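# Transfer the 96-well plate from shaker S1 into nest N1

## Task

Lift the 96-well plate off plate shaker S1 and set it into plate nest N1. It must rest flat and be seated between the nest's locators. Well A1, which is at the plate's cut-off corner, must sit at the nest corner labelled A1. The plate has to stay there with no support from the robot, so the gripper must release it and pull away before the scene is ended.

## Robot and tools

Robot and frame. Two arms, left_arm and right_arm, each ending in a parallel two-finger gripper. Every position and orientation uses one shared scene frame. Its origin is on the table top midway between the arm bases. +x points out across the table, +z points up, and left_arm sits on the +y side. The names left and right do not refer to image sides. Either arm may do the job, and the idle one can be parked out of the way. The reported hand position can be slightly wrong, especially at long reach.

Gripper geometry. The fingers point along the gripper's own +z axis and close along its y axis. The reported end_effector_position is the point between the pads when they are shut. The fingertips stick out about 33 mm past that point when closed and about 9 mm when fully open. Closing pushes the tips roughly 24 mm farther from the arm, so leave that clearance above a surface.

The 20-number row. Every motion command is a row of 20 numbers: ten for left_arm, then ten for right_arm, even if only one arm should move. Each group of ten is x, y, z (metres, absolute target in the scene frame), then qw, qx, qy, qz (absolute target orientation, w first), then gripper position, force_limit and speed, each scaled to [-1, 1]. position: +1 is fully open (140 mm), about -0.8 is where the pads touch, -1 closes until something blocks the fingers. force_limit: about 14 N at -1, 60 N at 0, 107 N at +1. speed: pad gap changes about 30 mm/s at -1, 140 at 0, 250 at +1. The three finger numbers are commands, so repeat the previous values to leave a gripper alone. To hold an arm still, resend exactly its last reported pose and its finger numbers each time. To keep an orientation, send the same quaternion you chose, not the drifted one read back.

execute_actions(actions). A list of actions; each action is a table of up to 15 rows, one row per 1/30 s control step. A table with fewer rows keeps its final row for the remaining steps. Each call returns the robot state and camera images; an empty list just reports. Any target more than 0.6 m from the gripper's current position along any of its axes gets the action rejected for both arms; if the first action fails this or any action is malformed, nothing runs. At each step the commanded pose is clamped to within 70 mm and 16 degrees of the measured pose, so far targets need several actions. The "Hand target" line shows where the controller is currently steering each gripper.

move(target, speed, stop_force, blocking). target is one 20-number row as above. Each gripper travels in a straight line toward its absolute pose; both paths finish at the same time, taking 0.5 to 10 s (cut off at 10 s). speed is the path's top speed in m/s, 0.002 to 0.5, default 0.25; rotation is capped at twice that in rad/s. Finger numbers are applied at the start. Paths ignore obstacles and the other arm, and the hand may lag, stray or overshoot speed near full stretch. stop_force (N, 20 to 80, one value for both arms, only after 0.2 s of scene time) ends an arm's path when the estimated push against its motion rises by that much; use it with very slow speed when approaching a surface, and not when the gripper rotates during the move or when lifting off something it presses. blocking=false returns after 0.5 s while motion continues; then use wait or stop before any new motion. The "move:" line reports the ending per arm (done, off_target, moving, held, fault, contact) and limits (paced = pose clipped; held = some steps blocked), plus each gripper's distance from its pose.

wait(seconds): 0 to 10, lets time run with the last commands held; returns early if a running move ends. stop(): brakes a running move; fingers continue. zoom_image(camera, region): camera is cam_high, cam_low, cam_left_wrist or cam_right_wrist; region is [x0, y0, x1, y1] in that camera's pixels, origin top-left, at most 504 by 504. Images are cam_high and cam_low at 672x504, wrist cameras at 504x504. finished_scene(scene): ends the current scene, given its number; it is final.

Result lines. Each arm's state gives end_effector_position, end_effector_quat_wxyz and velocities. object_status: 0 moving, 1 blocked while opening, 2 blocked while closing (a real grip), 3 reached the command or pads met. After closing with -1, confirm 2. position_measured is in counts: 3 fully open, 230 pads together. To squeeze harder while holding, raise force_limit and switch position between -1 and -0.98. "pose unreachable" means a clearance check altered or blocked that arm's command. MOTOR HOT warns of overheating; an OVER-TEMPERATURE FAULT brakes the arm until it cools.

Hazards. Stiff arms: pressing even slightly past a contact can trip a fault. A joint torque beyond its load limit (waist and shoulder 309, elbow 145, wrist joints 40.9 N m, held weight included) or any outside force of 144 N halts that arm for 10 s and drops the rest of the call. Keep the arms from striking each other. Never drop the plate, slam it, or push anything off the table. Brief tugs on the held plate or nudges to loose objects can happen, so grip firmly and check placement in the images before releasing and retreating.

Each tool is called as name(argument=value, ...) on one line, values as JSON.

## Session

execute_actions(actions=[])

Scene clock: 0.00 s.
left_arm: end_effector_position=(+0.5668, +0.5117, +0.3203) position_measured=3 object_status=3 end_effector_quat_wxyz=(+0.001, +0.998, -0.055, -0.002) end_effector_velocity=(-0.000, +0.000, -0.000) end_effector_angular_velocity=(-0.001, +0.000, -0.000) | right_arm: end_effector_position=(+0.3673, -0.5388, +0.2754) position_measured=3 object_status=3 end_effector_quat_wxyz=(+0.537, +0.831, -0.127, -0.064) end_effector_velocity=(-0.000, -0.001, +0.001) end_effector_angular_velocity=(-0.001, +0.000, -0.001)
Joint positions: left_arm=[-0.053  0.164  1.607 -0.002  1.375  1.516] | right_arm=[ 0.635  0.233  1.997 -0.561  1.925  2.695]
Joint velocities: left_arm=[ 0.001  0.     0.    -0.001  0.     0.001] | right_arm=[-0.001 -0.    -0.    -0.     0.001 -0.   ]
Hand target (left_arm): +0.567, +0.512, +0.320; +0.001, +0.998, -0.055, -0.002
Hand target (right_arm): +0.367, -0.539, +0.275; +0.537, +0.831, -0.127, -0.064
camera_calibration (this result's frames):
cam_left_wrist: T_world_to_cam=[[-0.296154, -0.954321, 0.0395542, 0.63061], [-0.891719, 0.29109, 0.346559, 0.258704], [-0.342243, 0.0673635, -0.937194, 0.635118], [0, 0, 0, 1]] pos_world=[0.634813, 0.483715, 0.480629]
cam_right_wrist: T_world_to_cam=[[-0.0490922, -0.390201, 0.91942, -0.456184], [-0.758756, 0.613196, 0.219726, 0.544233], [-0.649522, -0.686829, -0.32617, 0.129989], [0, 0, 0, 1]] pos_world=[0.474976, -0.422445, 0.342241]

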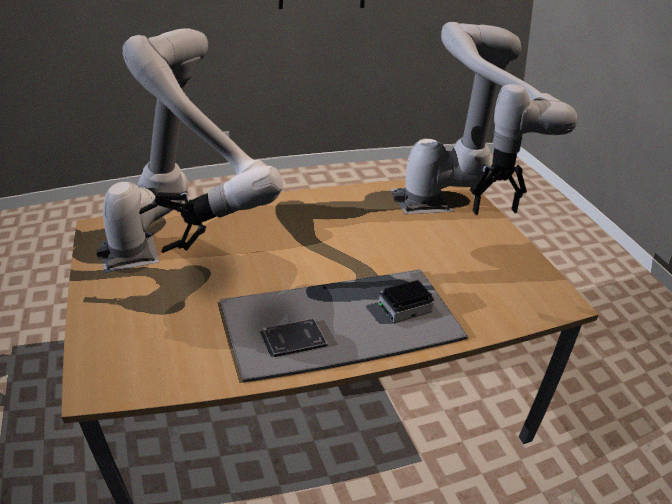

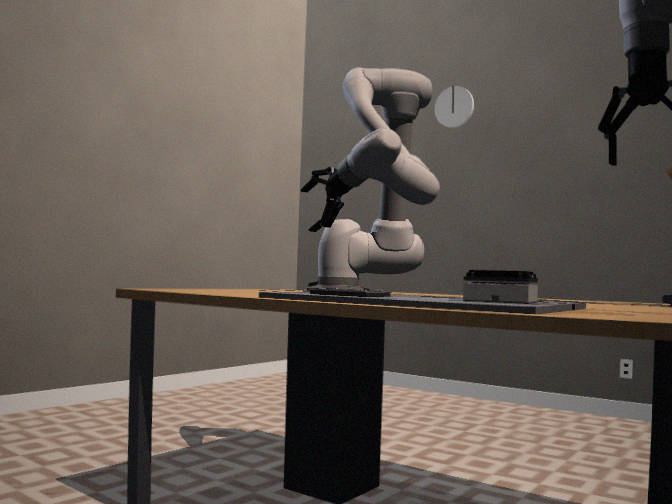

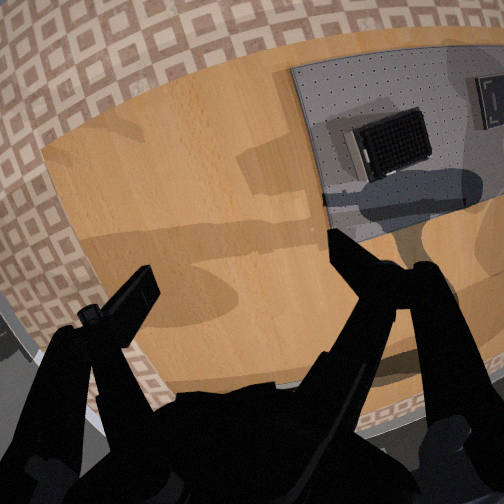

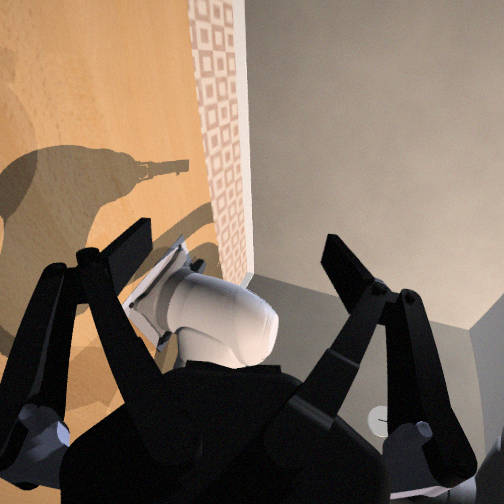

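move(target=[0.59,0.21,0.2,0,0.7071,-0.7071,0,1,0,0,0.3,-0.75,0.3,0.537,0.831,-0.127,-0.064,1,0,0], speed=0.35)

zoom_image(camera="cam_left_wrist", region=[120, 100, 380, 360])

zoom_image(camera="cam_high", region=[240, 260, 460, 370])

Scene clock: 6.73 s.
left_arm: end_effector_position=(+0.5899, +0.2107, +0.2000) position_measured=3 object_status=3 end_effector_quat_wxyz=(-0.001, +0.707, -0.707, -0.000) end_effector_velocity=(+0.001, +0.000, +0.000) end_effector_angular_velocity=(+0.001, -0.001, -0.003) | right_arm: end_effector_position=(+0.2999, -0.7500, +0.3000) position_measured=3 object_status=3 end_effector_quat_wxyz=(+0.538, +0.831, -0.127, -0.064) end_effector_velocity=(-0.001, -0.000, +0.000) end_effector_angular_velocity=(-0.001, +0.002, -0.001)
Joint positions: left_arm=[-0.444  0.397  1.524  0.001  1.221  2.585] | right_arm=[ 0.35  -0.077  2.286 -0.792  1.8    2.496]
Joint velocities: left_arm=[ 0.     0.    -0.001  0.001  0.001  0.003] | right_arm=[-0.    -0.     0.001 -0.001  0.002 -0.001]
Hand target (left_arm): +0.590, +0.211, +0.200; -0.001, +0.707, -0.707, -0.001
Hand target (right_arm): +0.300, -0.750, +0.300; +0.538, +0.831, -0.127, -0.064
Off the commanded pose (left_arm): 0.001 m, 0 deg.
Off the commanded pose (right_arm): 0.000 m, 0 deg.
move: done
camera_calibration (this result's frames):
cam_left_wrist: T_world_to_cam=[[-0.981174, 0.189448, 0.0374986, 0.518498], [0.190674, 0.919462, 0.343851, -0.361707], [0.0306635, 0.344528, -0.938275, 0.27248], [0, 0, 0, 1]] pos_world=[0.569349, 0.14047, 0.360592]
cam_right_wrist: T_world_to_cam=[[-0.0486236, -0.388984, 0.91996, -0.563913], [-0.758592, 0.613542, 0.219328, 0.617564], [-0.64975, -0.68721, -0.324913, -0.0514763], [0, 0, 0, 1]] pos_world=[0.407613, -0.63363, 0.366603]

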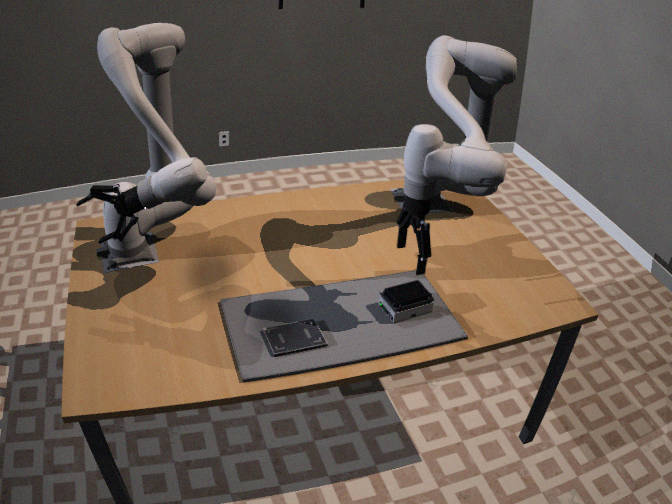

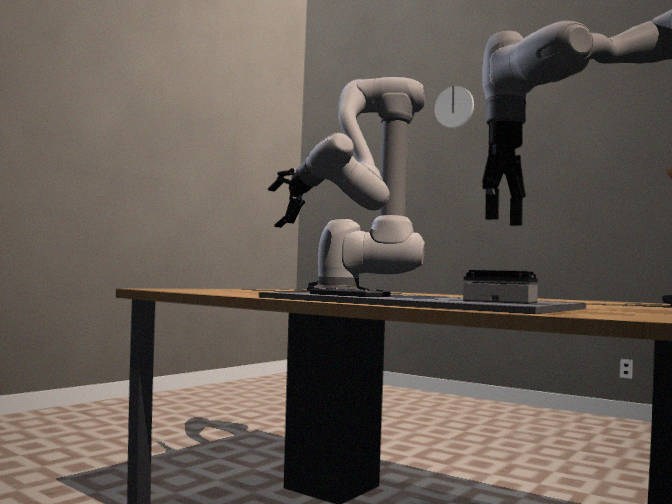

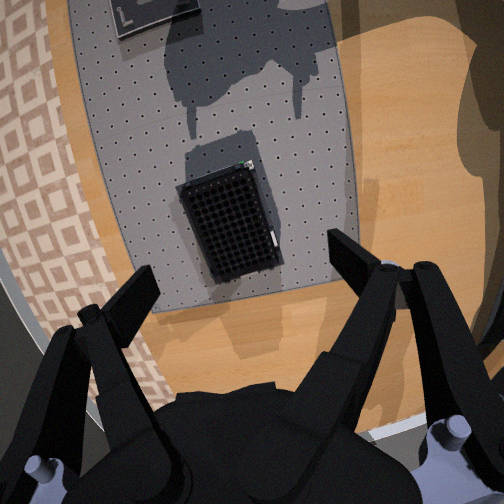

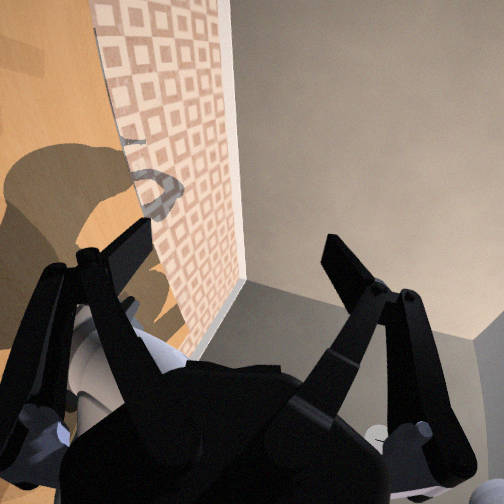

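Region (120, 100, 380, 360) of cam_left_wrist's 504x504 image, scaled by 1.938, with more detail than that image has.

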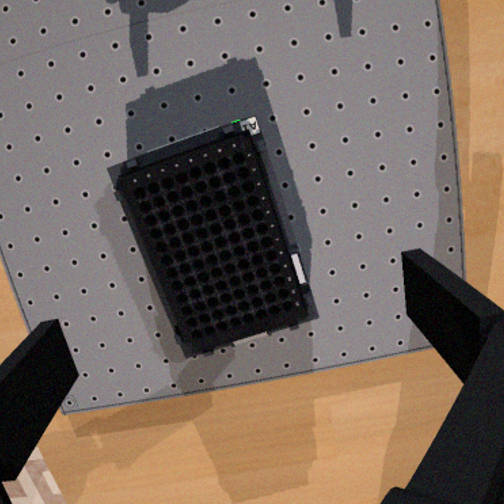

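Region (240, 260, 460, 370) of cam_high's 672x504 image, scaled by 2.291, with more detail than that image has.

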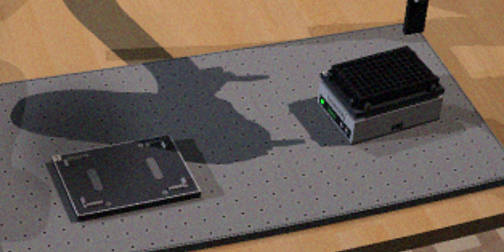

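move(target=[0.602,0.209,0.14,0,0.749,-0.6626,0,1,0,0,0.3,-0.75,0.3,0.537,0.831,-0.127,-0.064,1,0,0], speed=0.15)

zoom_image(camera="cam_left_wrist", region=[120, 100, 380, 360])

Scene clock: 14.47 s.
left_arm: end_effector_position=(+0.6019, +0.2090, +0.1401) position_measured=3 object_status=3 end_effector_quat_wxyz=(+0.000, +0.749, -0.663, +0.000) end_effector_velocity=(+0.000, +0.002, -0.001) end_effector_angular_velocity=(+0.004, -0.001, -0.001) | right_arm: end_effector_position=(+0.3000, -0.7500, +0.3000) position_measured=3 object_status=3 end_effector_quat_wxyz=(+0.537, +0.831, -0.127, -0.064) end_effector_velocity=(+0.000, -0.000, +0.000) end_effector_angular_velocity=(-0.001, +0.001, +0.000)
Joint positions: left_arm=[-0.437  0.45   1.56  -0.     1.131  2.47 ] | right_arm=[ 0.349 -0.077  2.285 -0.792  1.8    2.495]
Joint velocities: left_arm=[ 0.     0.     0.001  0.004  0.    -0.001] | right_arm=[ 0.     0.     0.    -0.001  0.    -0.   ]
Hand target (left_arm): +0.602, +0.209, +0.140; -0.000, +0.749, -0.663, +0.000
Hand target (right_arm): +0.300, -0.750, +0.300; +0.537, +0.831, -0.127, -0.064
Off the commanded pose (left_arm): 0.000 m, 0 deg.
Off the commanded pose (right_arm): 0.000 m, 0 deg.
move: done
camera_calibration (this result's frames):
cam_left_wrist: T_world_to_cam=[[-0.996941, 0.0686527, 0.0373635, 0.567589], [0.0773124, 0.936413, 0.342276, -0.276945], [-0.0114895, 0.344117, -0.938856, 0.241975], [0, 0, 0, 1]] pos_world=[0.590044, 0.137101, 0.300764]
cam_right_wrist: T_world_to_cam=[[-0.0485865, -0.38981, 0.919613, -0.564441], [-0.758435, 0.613501, 0.219983, 0.617342], [-0.649935, -0.686778, -0.325454, -0.0508191], [0, 0, 0, 1]] pos_world=[0.40776, -0.633667, 0.366723]

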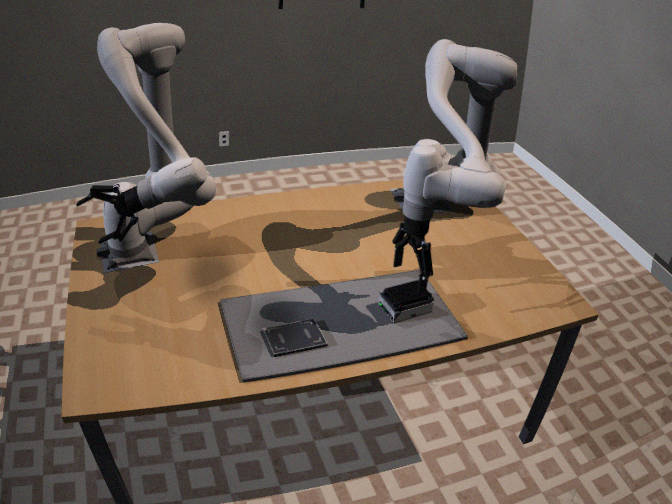

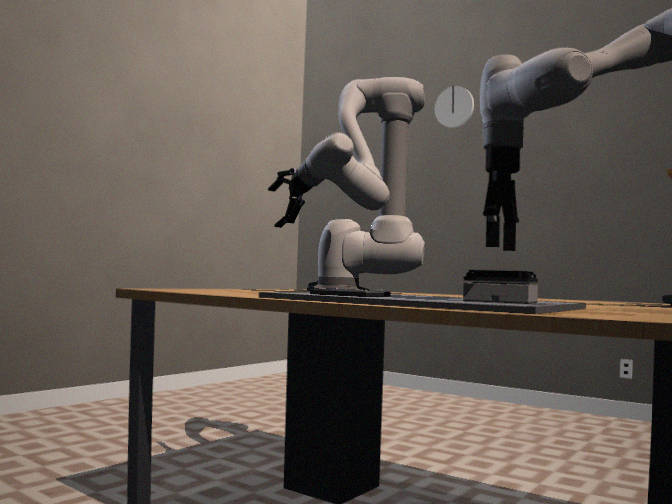

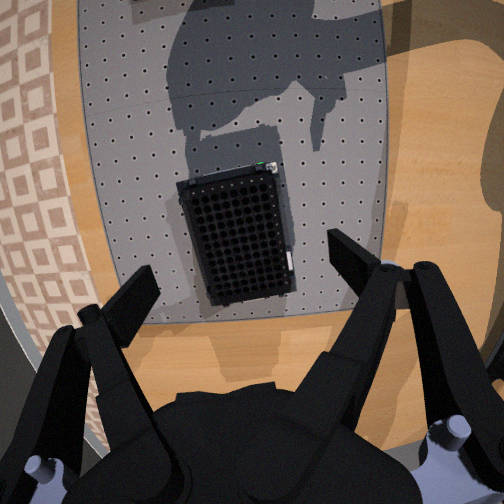

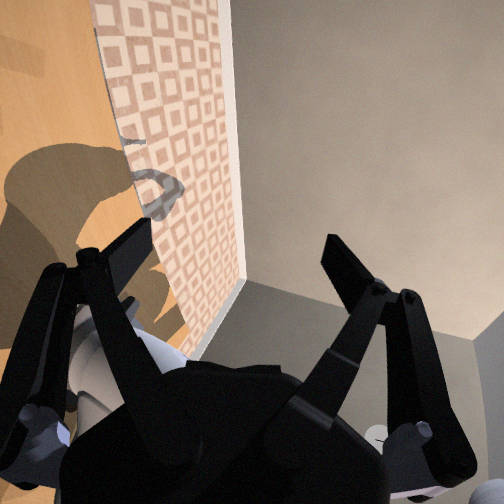

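Region (120, 100, 380, 360) of cam_left_wrist's 504x504 image, scaled by 1.938, with more detail than that image has.

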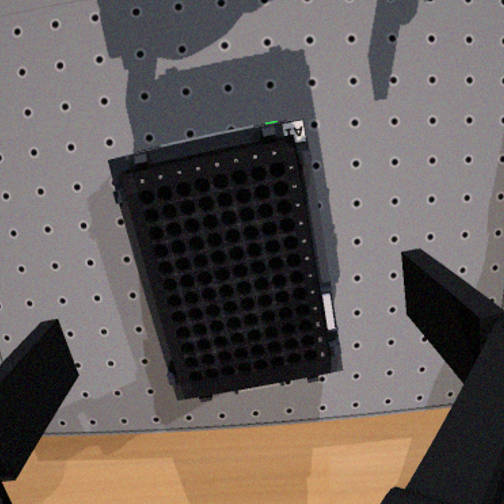

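move(target=[0.602,0.209,0.09,0,0.749,-0.6626,0,1,0,0,0.3,-0.75,0.3,0.537,0.831,-0.127,-0.064,1,0,0], speed=0.1)

move(target=[0.602,0.209,0.09,0,0.749,-0.6626,0,-1,-0.5,-0.3,0.3,-0.75,0.3,0.537,0.831,-0.127,-0.064,1,0,0])

move(target=[0.602,0.209,0.14,0,0.749,-0.6626,0,-1,-0.5,-0.3,0.3,-0.75,0.3,0.537,0.831,-0.127,-0.064,1,0,0], speed=0.1)

move(target=[0.6,-0.16,0.1,0,0.7071,-0.7071,0,-1,-0.5,-0.3,0.3,-0.75,0.3,0.537,0.831,-0.127,-0.064,1,0,0])

zoom_image(camera="cam_left_wrist", region=[100, 80, 400, 380])

Scene clock: 21.57 s.
left_arm: end_effector_position=(+0.6020, +0.2091, +0.0901) position_measured=3 object_status=3 end_effector_quat_wxyz=(-0.000, +0.749, -0.663, +0.000) end_effector_velocity=(+0.000, -0.000, -0.001) end_effector_angular_velocity=(+0.000, -0.000, +0.000) | right_arm: end_effector_position=(+0.3000, -0.7500, +0.3000) position_measured=3 object_status=3 end_effector_quat_wxyz=(+0.537, +0.831, -0.127, -0.064) end_effector_velocity=(+0.000, -0.000, +0.000) end_effector_angular_velocity=(-0.000, +0.000, -0.000)
Joint positions: left_arm=[-0.437  0.488  1.603  0.     1.051  2.47 ] | right_arm=[ 0.349 -0.077  2.285 -0.792  1.8    2.495]
Joint velocities: left_arm=[-0.     0.001  0.001  0.001 -0.002 -0.001] | right_arm=[-0.001  0.     0.    -0.001 -0.    -0.   ]
Hand target (left_arm): +0.602, +0.209, +0.090; -0.000, +0.749, -0.663, -0.000
Hand target (right_arm): +0.300, -0.750, +0.300; +0.537, +0.831, -0.127, -0.064
Off the commanded pose (left_arm): 0.000 m, 0 deg.
Off the commanded pose (right_arm): 0.000 m, 0 deg.
move: done
camera_calibration (this result's frames):
cam_left_wrist: T_world_to_cam=[[-0.996941, 0.0686964, 0.0372654, 0.569513], [0.0773222, 0.936339, 0.342478, -0.259906], [-0.011366, 0.344312, -0.938786, 0.1949], [0, 0, 0, 1]] pos_world=[0.590082, 0.13713, 0.250759]
cam_right_wrist: T_world_to_cam=[[-0.0485864, -0.389813, 0.919612, -0.564442], [-0.758435, 0.613501, 0.219985, 0.617341], [-0.649935, -0.686777, -0.325455, -0.0508175], [0, 0, 0, 1]] pos_world=[0.407761, -0.633666, 0.366723]

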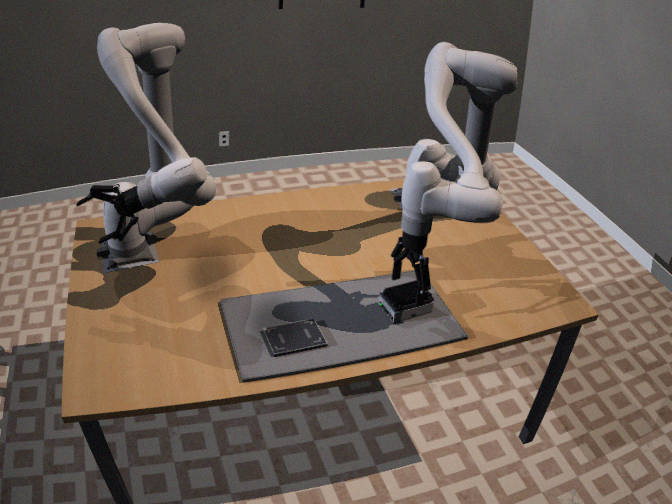

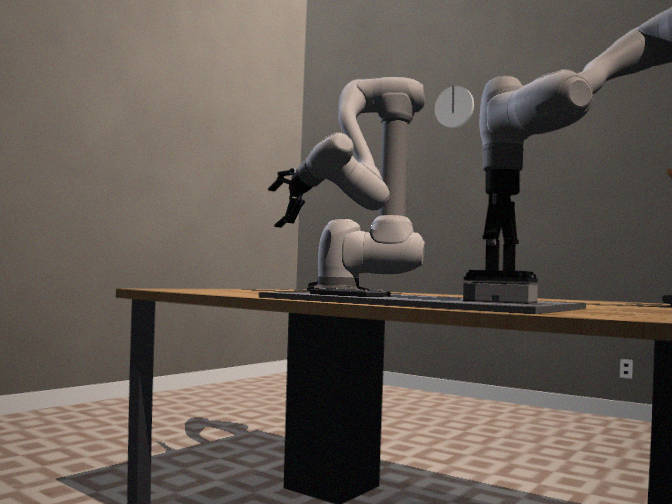

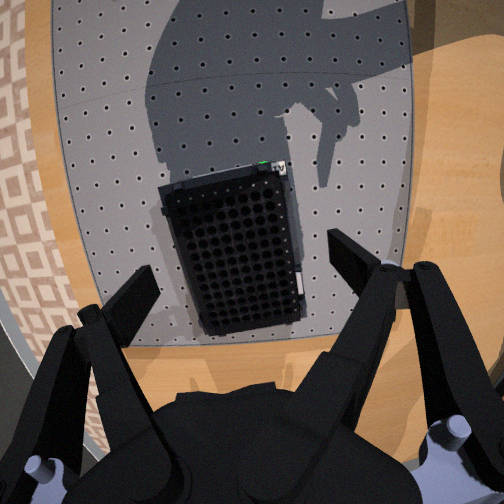

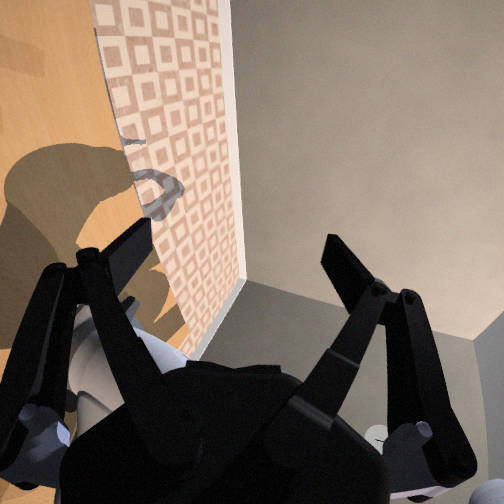

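Scene clock: 22.27 s.
left_arm: end_effector_position=(+0.6021, +0.2090, +0.0901) position_measured=86 object_status=0 end_effector_quat_wxyz=(-0.000, +0.749, -0.663, +0.000) end_effector_velocity=(+0.000, -0.000, -0.000) end_effector_angular_velocity=(-0.000, -0.000, +0.001) | right_arm: end_effector_position=(+0.3000, -0.7500, +0.3000) position_measured=3 object_status=3 end_effector_quat_wxyz=(+0.537, +0.831, -0.127, -0.064) end_effector_velocity=(-0.000, -0.001, +0.001) end_effector_angular_velocity=(-0.001, -0.001, -0.001)
Joint positions: left_arm=[-0.437  0.488  1.603  0.     1.051  2.47 ] | right_arm=[ 0.349 -0.077  2.285 -0.792  1.8    2.495]
Joint velocities: left_arm=[-0.     0.     0.     0.    -0.001 -0.001] | right_arm=[-0.001 -0.001 -0.    -0.001  0.001  0.   ]
Hand target (left_arm): +0.602, +0.209, +0.090; -0.000, +0.749, -0.663, +0.000
Hand target (right_arm): +0.300, -0.750, +0.300; +0.537, +0.831, -0.127, -0.064
Off the commanded pose (left_arm): 0.000 m, 0 deg.
Off the commanded pose (right_arm): 0.000 m, 0 deg.
move: done
camera_calibration (this result's frames):
cam_left_wrist: T_world_to_cam=[[-0.996941, 0.0687991, 0.0370793, 0.569611], [0.0773531, 0.936382, 0.342354, -0.259872], [-0.0111667, 0.344175, -0.938839, 0.194864], [0, 0, 0, 1]] pos_world=[0.590147, 0.137084, 0.250794]
cam_right_wrist: T_world_to_cam=[[-0.0485863, -0.389814, 0.919611, -0.564443], [-0.758435, 0.613501, 0.219986, 0.617341], [-0.649936, -0.686776, -0.325456, -0.0508168], [0, 0, 0, 1]] pos_world=[0.407761, -0.633666, 0.366723]

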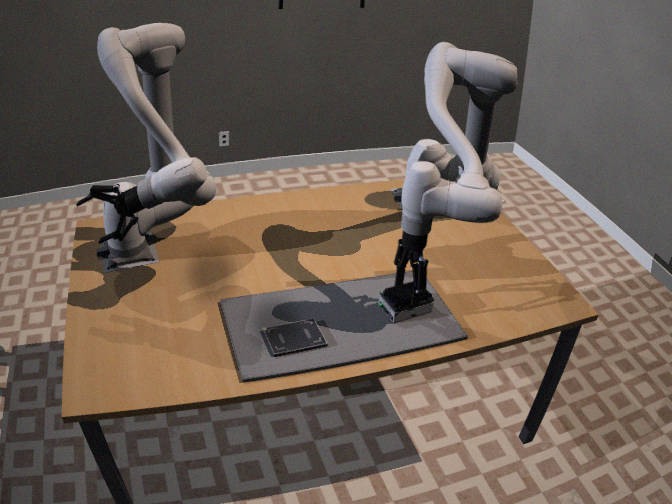

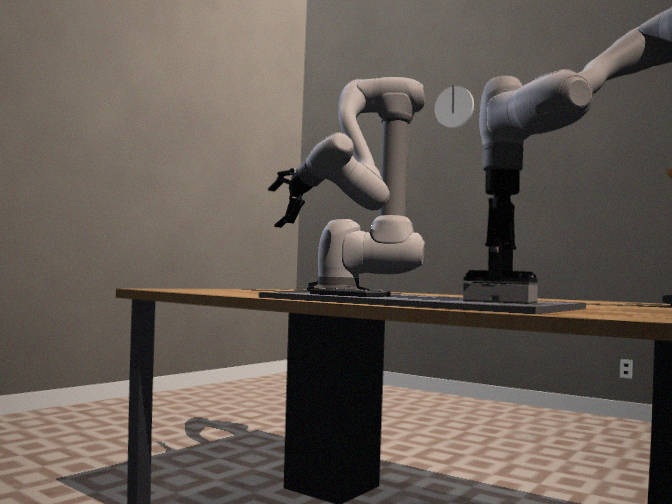

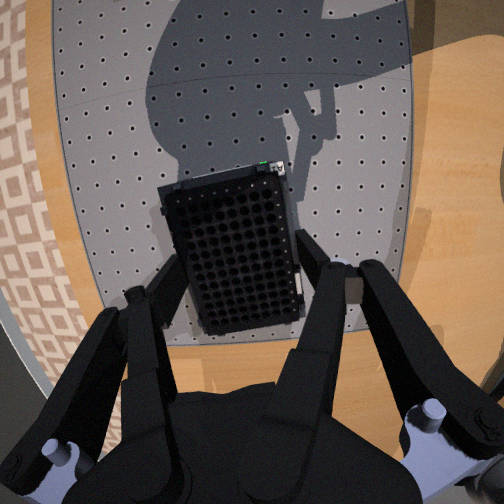

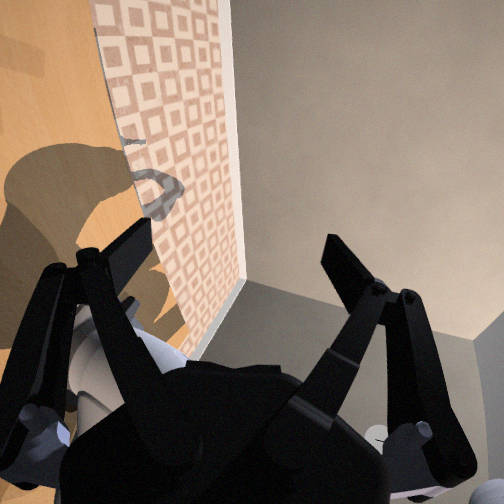

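Scene clock: 23.10 s.
left_arm: end_effector_position=(+0.6021, +0.2090, +0.1399) position_measured=103 object_status=2 end_effector_quat_wxyz=(+0.000, +0.749, -0.663, -0.000) end_effector_velocity=(+0.001, +0.000, +0.001) end_effector_angular_velocity=(+0.000, -0.002, -0.001) | right_arm: end_effector_position=(+0.3000, -0.7500, +0.3000) position_measured=3 object_status=3 end_effector_quat_wxyz=(+0.537, +0.831, -0.127, -0.064) end_effector_velocity=(-0.000, -0.000, +0.000) end_effector_angular_velocity=(-0.000, -0.000, -0.001)
Joint positions: left_arm=[-0.437  0.451  1.56  -0.     1.131  2.47 ] | right_arm=[ 0.349 -0.077  2.285 -0.792  1.8    2.495]
Joint velocities: left_arm=[ 0.    -0.    -0.001  0.001 -0.     0.   ] | right_arm=[-0.001 -0.    -0.     0.     0.001  0.   ]
Hand target (left_arm): +0.602, +0.209, +0.140; +0.000, +0.749, -0.663, +0.000
Hand target (right_arm): +0.300, -0.750, +0.300; +0.537, +0.831, -0.127, -0.064
Off the commanded pose (left_arm): 0.000 m, 0 deg.
Off the commanded pose (right_arm): 0.000 m, 0 deg.
move: done
camera_calibration (this result's frames):
cam_left_wrist: T_world_to_cam=[[-0.996927, 0.0688403, 0.037381, 0.567718], [0.0774968, 0.936335, 0.342449, -0.277019], [-0.0114268, 0.344294, -0.938792, 0.241713], [0, 0, 0, 1]] pos_world=[0.590203, 0.13708, 0.300561]
cam_right_wrist: T_world_to_cam=[[-0.0485862, -0.389814, 0.919611, -0.564443], [-0.758435, 0.613501, 0.219986, 0.61734], [-0.649936, -0.686776, -0.325456, -0.0508168], [0, 0, 0, 1]] pos_world=[0.407761, -0.633666, 0.366723]

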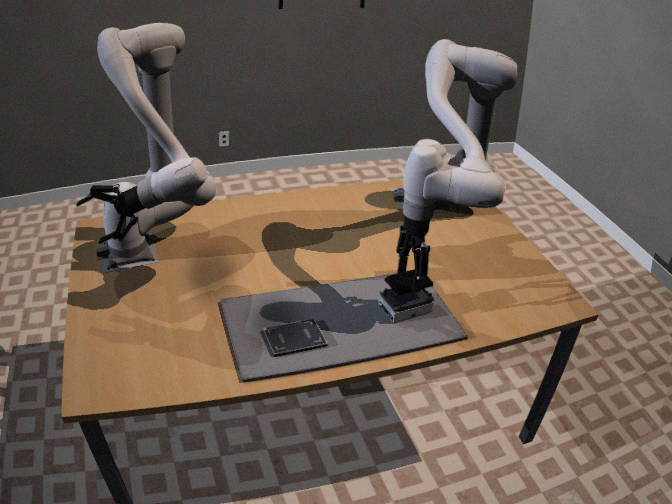

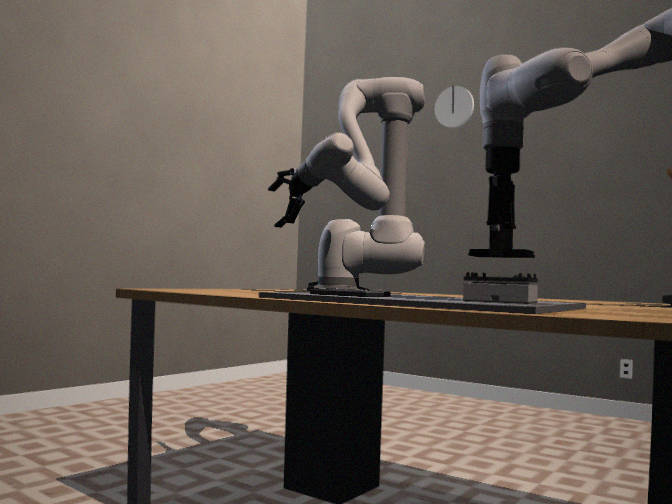

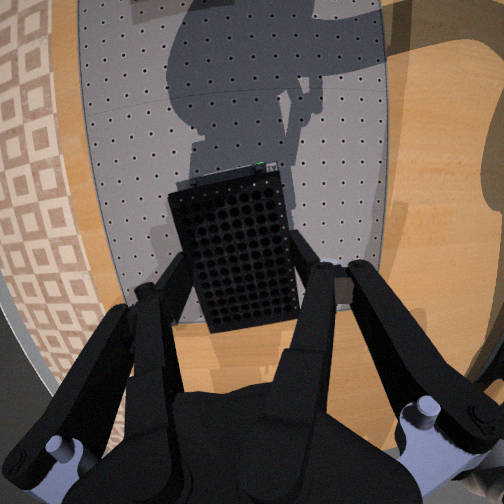

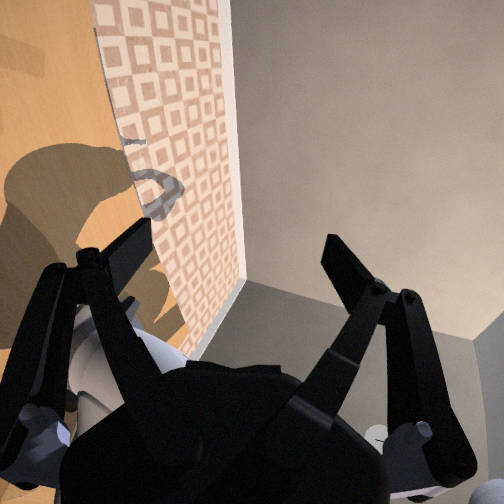

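Scene clock: 25.03 s.
left_arm: end_effector_position=(+0.6003, -0.1596, +0.0999) position_measured=103 object_status=2 end_effector_quat_wxyz=(-0.000, +0.707, -0.707, -0.000) end_effector_velocity=(+0.000, -0.000, +0.000) end_effector_angular_velocity=(+0.001, +0.000, -0.001) | right_arm: end_effector_position=(+0.3000, -0.7500, +0.3000) position_measured=3 object_status=3 end_effector_quat_wxyz=(+0.537, +0.831, -0.127, -0.064) end_effector_velocity=(+0.000, -0.000, -0.000) end_effector_angular_velocity=(+0.000, -0.001, +0.000)
Joint positions: left_arm=[-0.755  0.843  0.966  0.001  1.332  2.275] | right_arm=[ 0.349 -0.077  2.285 -0.792  1.8    2.495]
Joint velocities: left_arm=[-0.     0.001 -0.002  0.     0.002  0.   ] | right_arm=[-0.001 -0.    -0.    -0.001 -0.001 -0.   ]
Hand target (left_arm): +0.600, -0.160, +0.100; -0.000, +0.707, -0.707, -0.000
Hand target (right_arm): +0.300, -0.750, +0.300; +0.537, +0.831, -0.127, -0.064
Off the commanded pose (left_arm): 0.000 m, 0 deg.
Off the commanded pose (right_arm): 0.000 m, 0 deg.
move: done
camera_calibration (this result's frames):
cam_left_wrist: T_world_to_cam=[[-0.98108, 0.19001, 0.0371148, 0.602676], [0.191083, 0.919539, 0.343418, 0.0110137], [0.0311245, 0.344013, -0.938449, 0.305465], [0, 0, 0, 1]] pos_world=[0.579661, -0.229726, 0.260513]
cam_right_wrist: T_world_to_cam=[[-0.0485864, -0.389814, 0.919611, -0.564443], [-0.758435, 0.613501, 0.219986, 0.617341], [-0.649936, -0.686776, -0.325456, -0.0508167], [0, 0, 0, 1]] pos_world=[0.407761, -0.633666, 0.366723]

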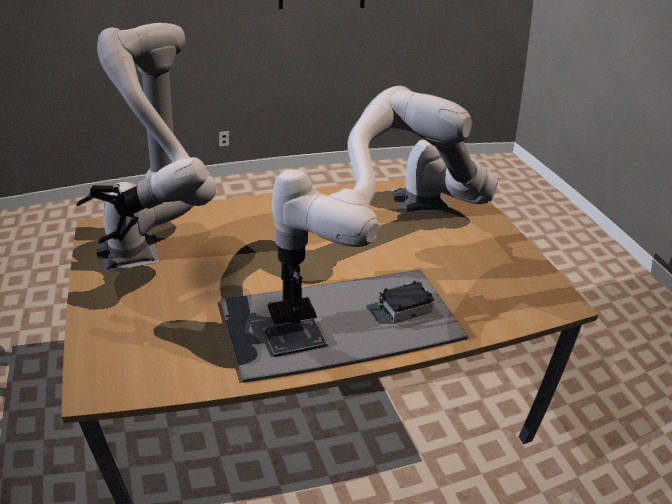

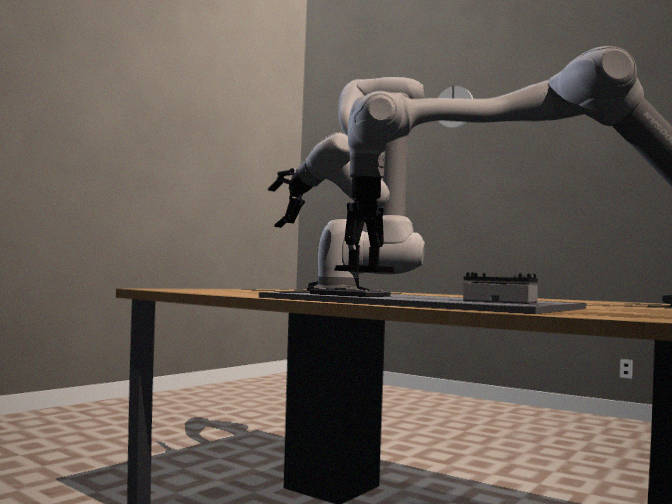

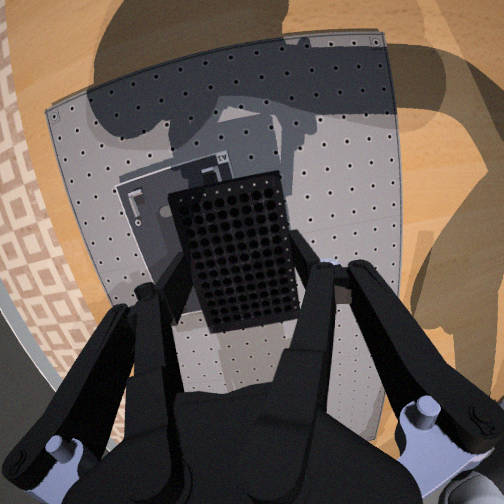

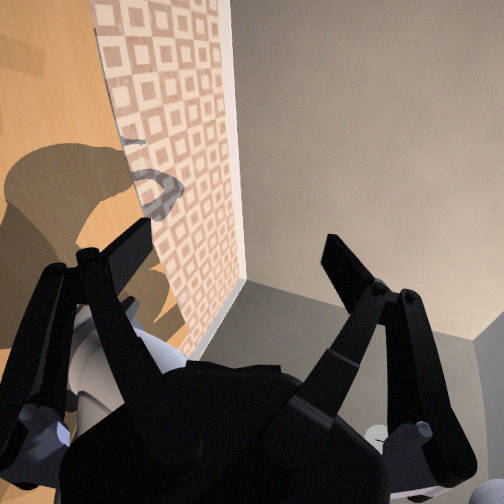

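Region (100, 80, 400, 380) of cam_left_wrist's 504x504 image, scaled by 1.680, with more detail than that image has.

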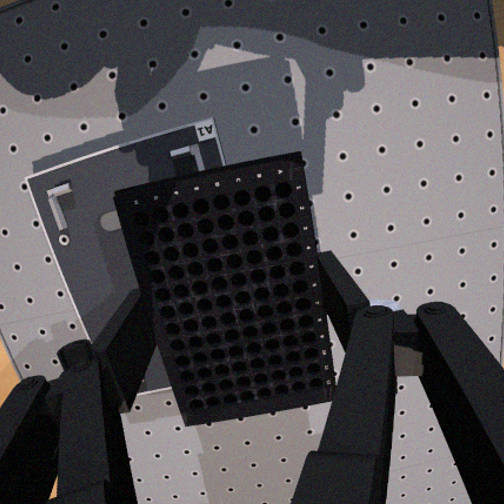

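move(target=[0.652,-0.163,0.066,0,0.7254,-0.6884,0,-1,-0.5,-0.3,0.3,-0.75,0.3,0.537,0.831,-0.127,-0.064,1,0,0], speed=0.08)

zoom_image(camera="cam_left_wrist", region=[120, 100, 360, 340])

zoom_image(camera="cam_high", region=[240, 280, 350, 370])

Scene clock: 31.93 s.
left_arm: end_effector_position=(+0.6519, -0.1631, +0.0660) position_measured=103 object_status=2 end_effector_quat_wxyz=(+0.000, +0.725, -0.688, +0.000) end_effector_velocity=(+0.001, -0.000, +0.000) end_effector_angular_velocity=(-0.003, -0.001, +0.002) | right_arm: end_effector_position=(+0.3000, -0.7500, +0.3000) position_measured=3 object_status=3 end_effector_quat_wxyz=(+0.537, +0.831, -0.127, -0.064) end_effector_velocity=(+0.000, +0.000, -0.000) end_effector_angular_velocity=(+0.001, -0.000, +0.000)
Joint positions: left_arm=[-0.719  0.934  0.858 -0.     1.35   2.259] | right_arm=[ 0.349 -0.077  2.285 -0.792  1.8    2.495]
Joint velocities: left_arm=[ 0.001  0.001 -0.002 -0.001 -0.001 -0.001] | right_arm=[-0.     0.    -0.     0.001 -0.001 -0.   ]
Hand target (left_arm): +0.652, -0.163, +0.066; +0.000, +0.725, -0.688, +0.000
Hand target (right_arm): +0.300, -0.750, +0.300; +0.537, +0.831, -0.127, -0.064
Off the commanded pose (left_arm): 0.000 m, 0 deg.
Off the commanded pose (right_arm): 0.000 m, 0 deg.
move: done
camera_calibration (this result's frames):
cam_left_wrist: T_world_to_cam=[[-0.989678, 0.138359, 0.0373458, 0.652418], [0.142749, 0.928679, 0.342312, 0.0489966], [0.0126798, 0.34411, -0.938844, 0.285292], [0, 0, 0, 1]] pos_world=[0.635072, -0.233942, 0.226708]
cam_right_wrist: T_world_to_cam=[[-0.0485863, -0.389814, 0.919611, -0.564443], [-0.758435, 0.613501, 0.219986, 0.617341], [-0.649936, -0.686776, -0.325456, -0.0508167], [0, 0, 0, 1]] pos_world=[0.407761, -0.633666, 0.366723]

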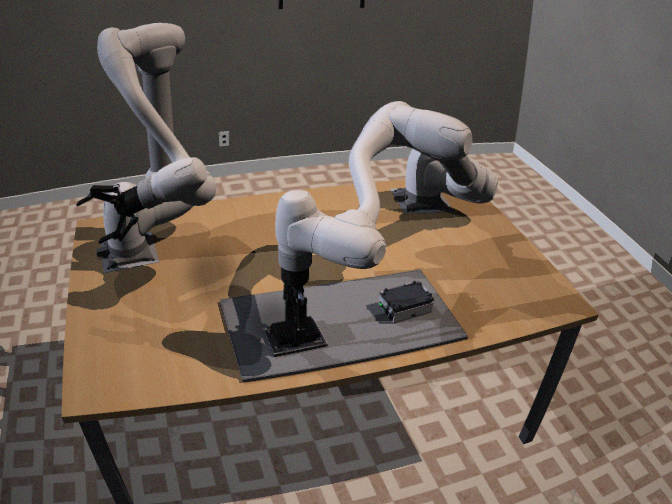

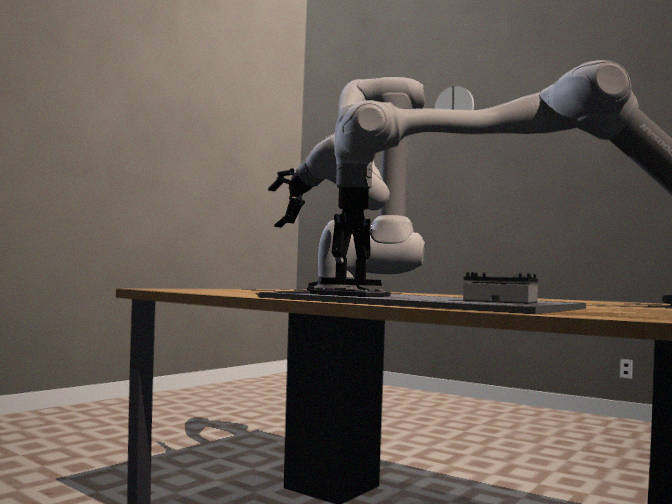

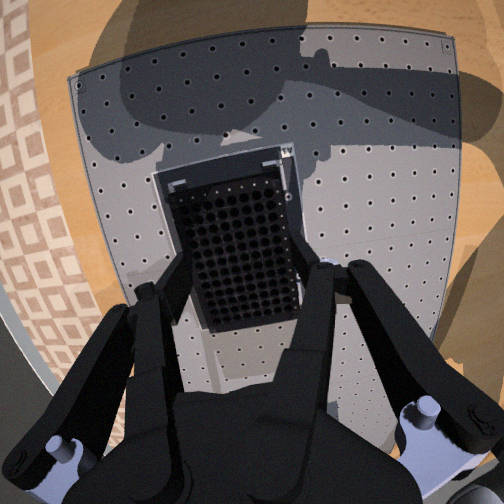

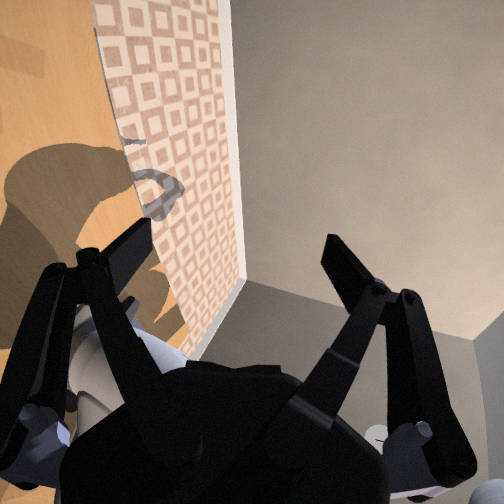

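Region (120, 100, 360, 340) of cam_left_wrist's 504x504 image, scaled by 2.100, with more detail than that image has.

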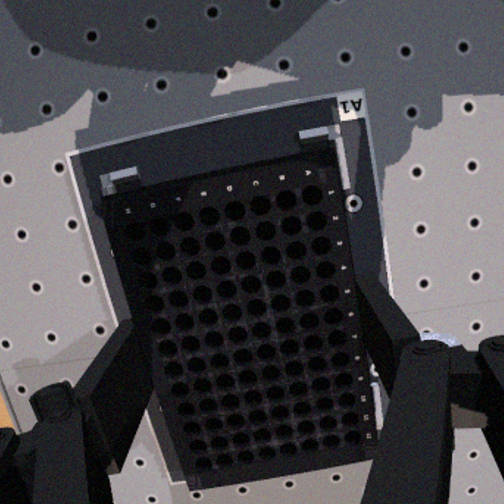

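Region (240, 280, 350, 370) of cam_high's 672x504 image, scaled by 4.582, with more detail than that image has; it fills the top 412 rows of this view, and the rest is white.

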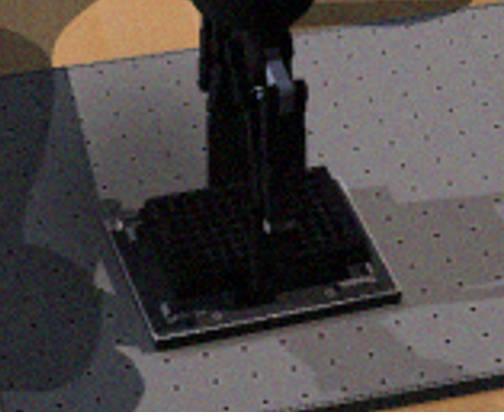

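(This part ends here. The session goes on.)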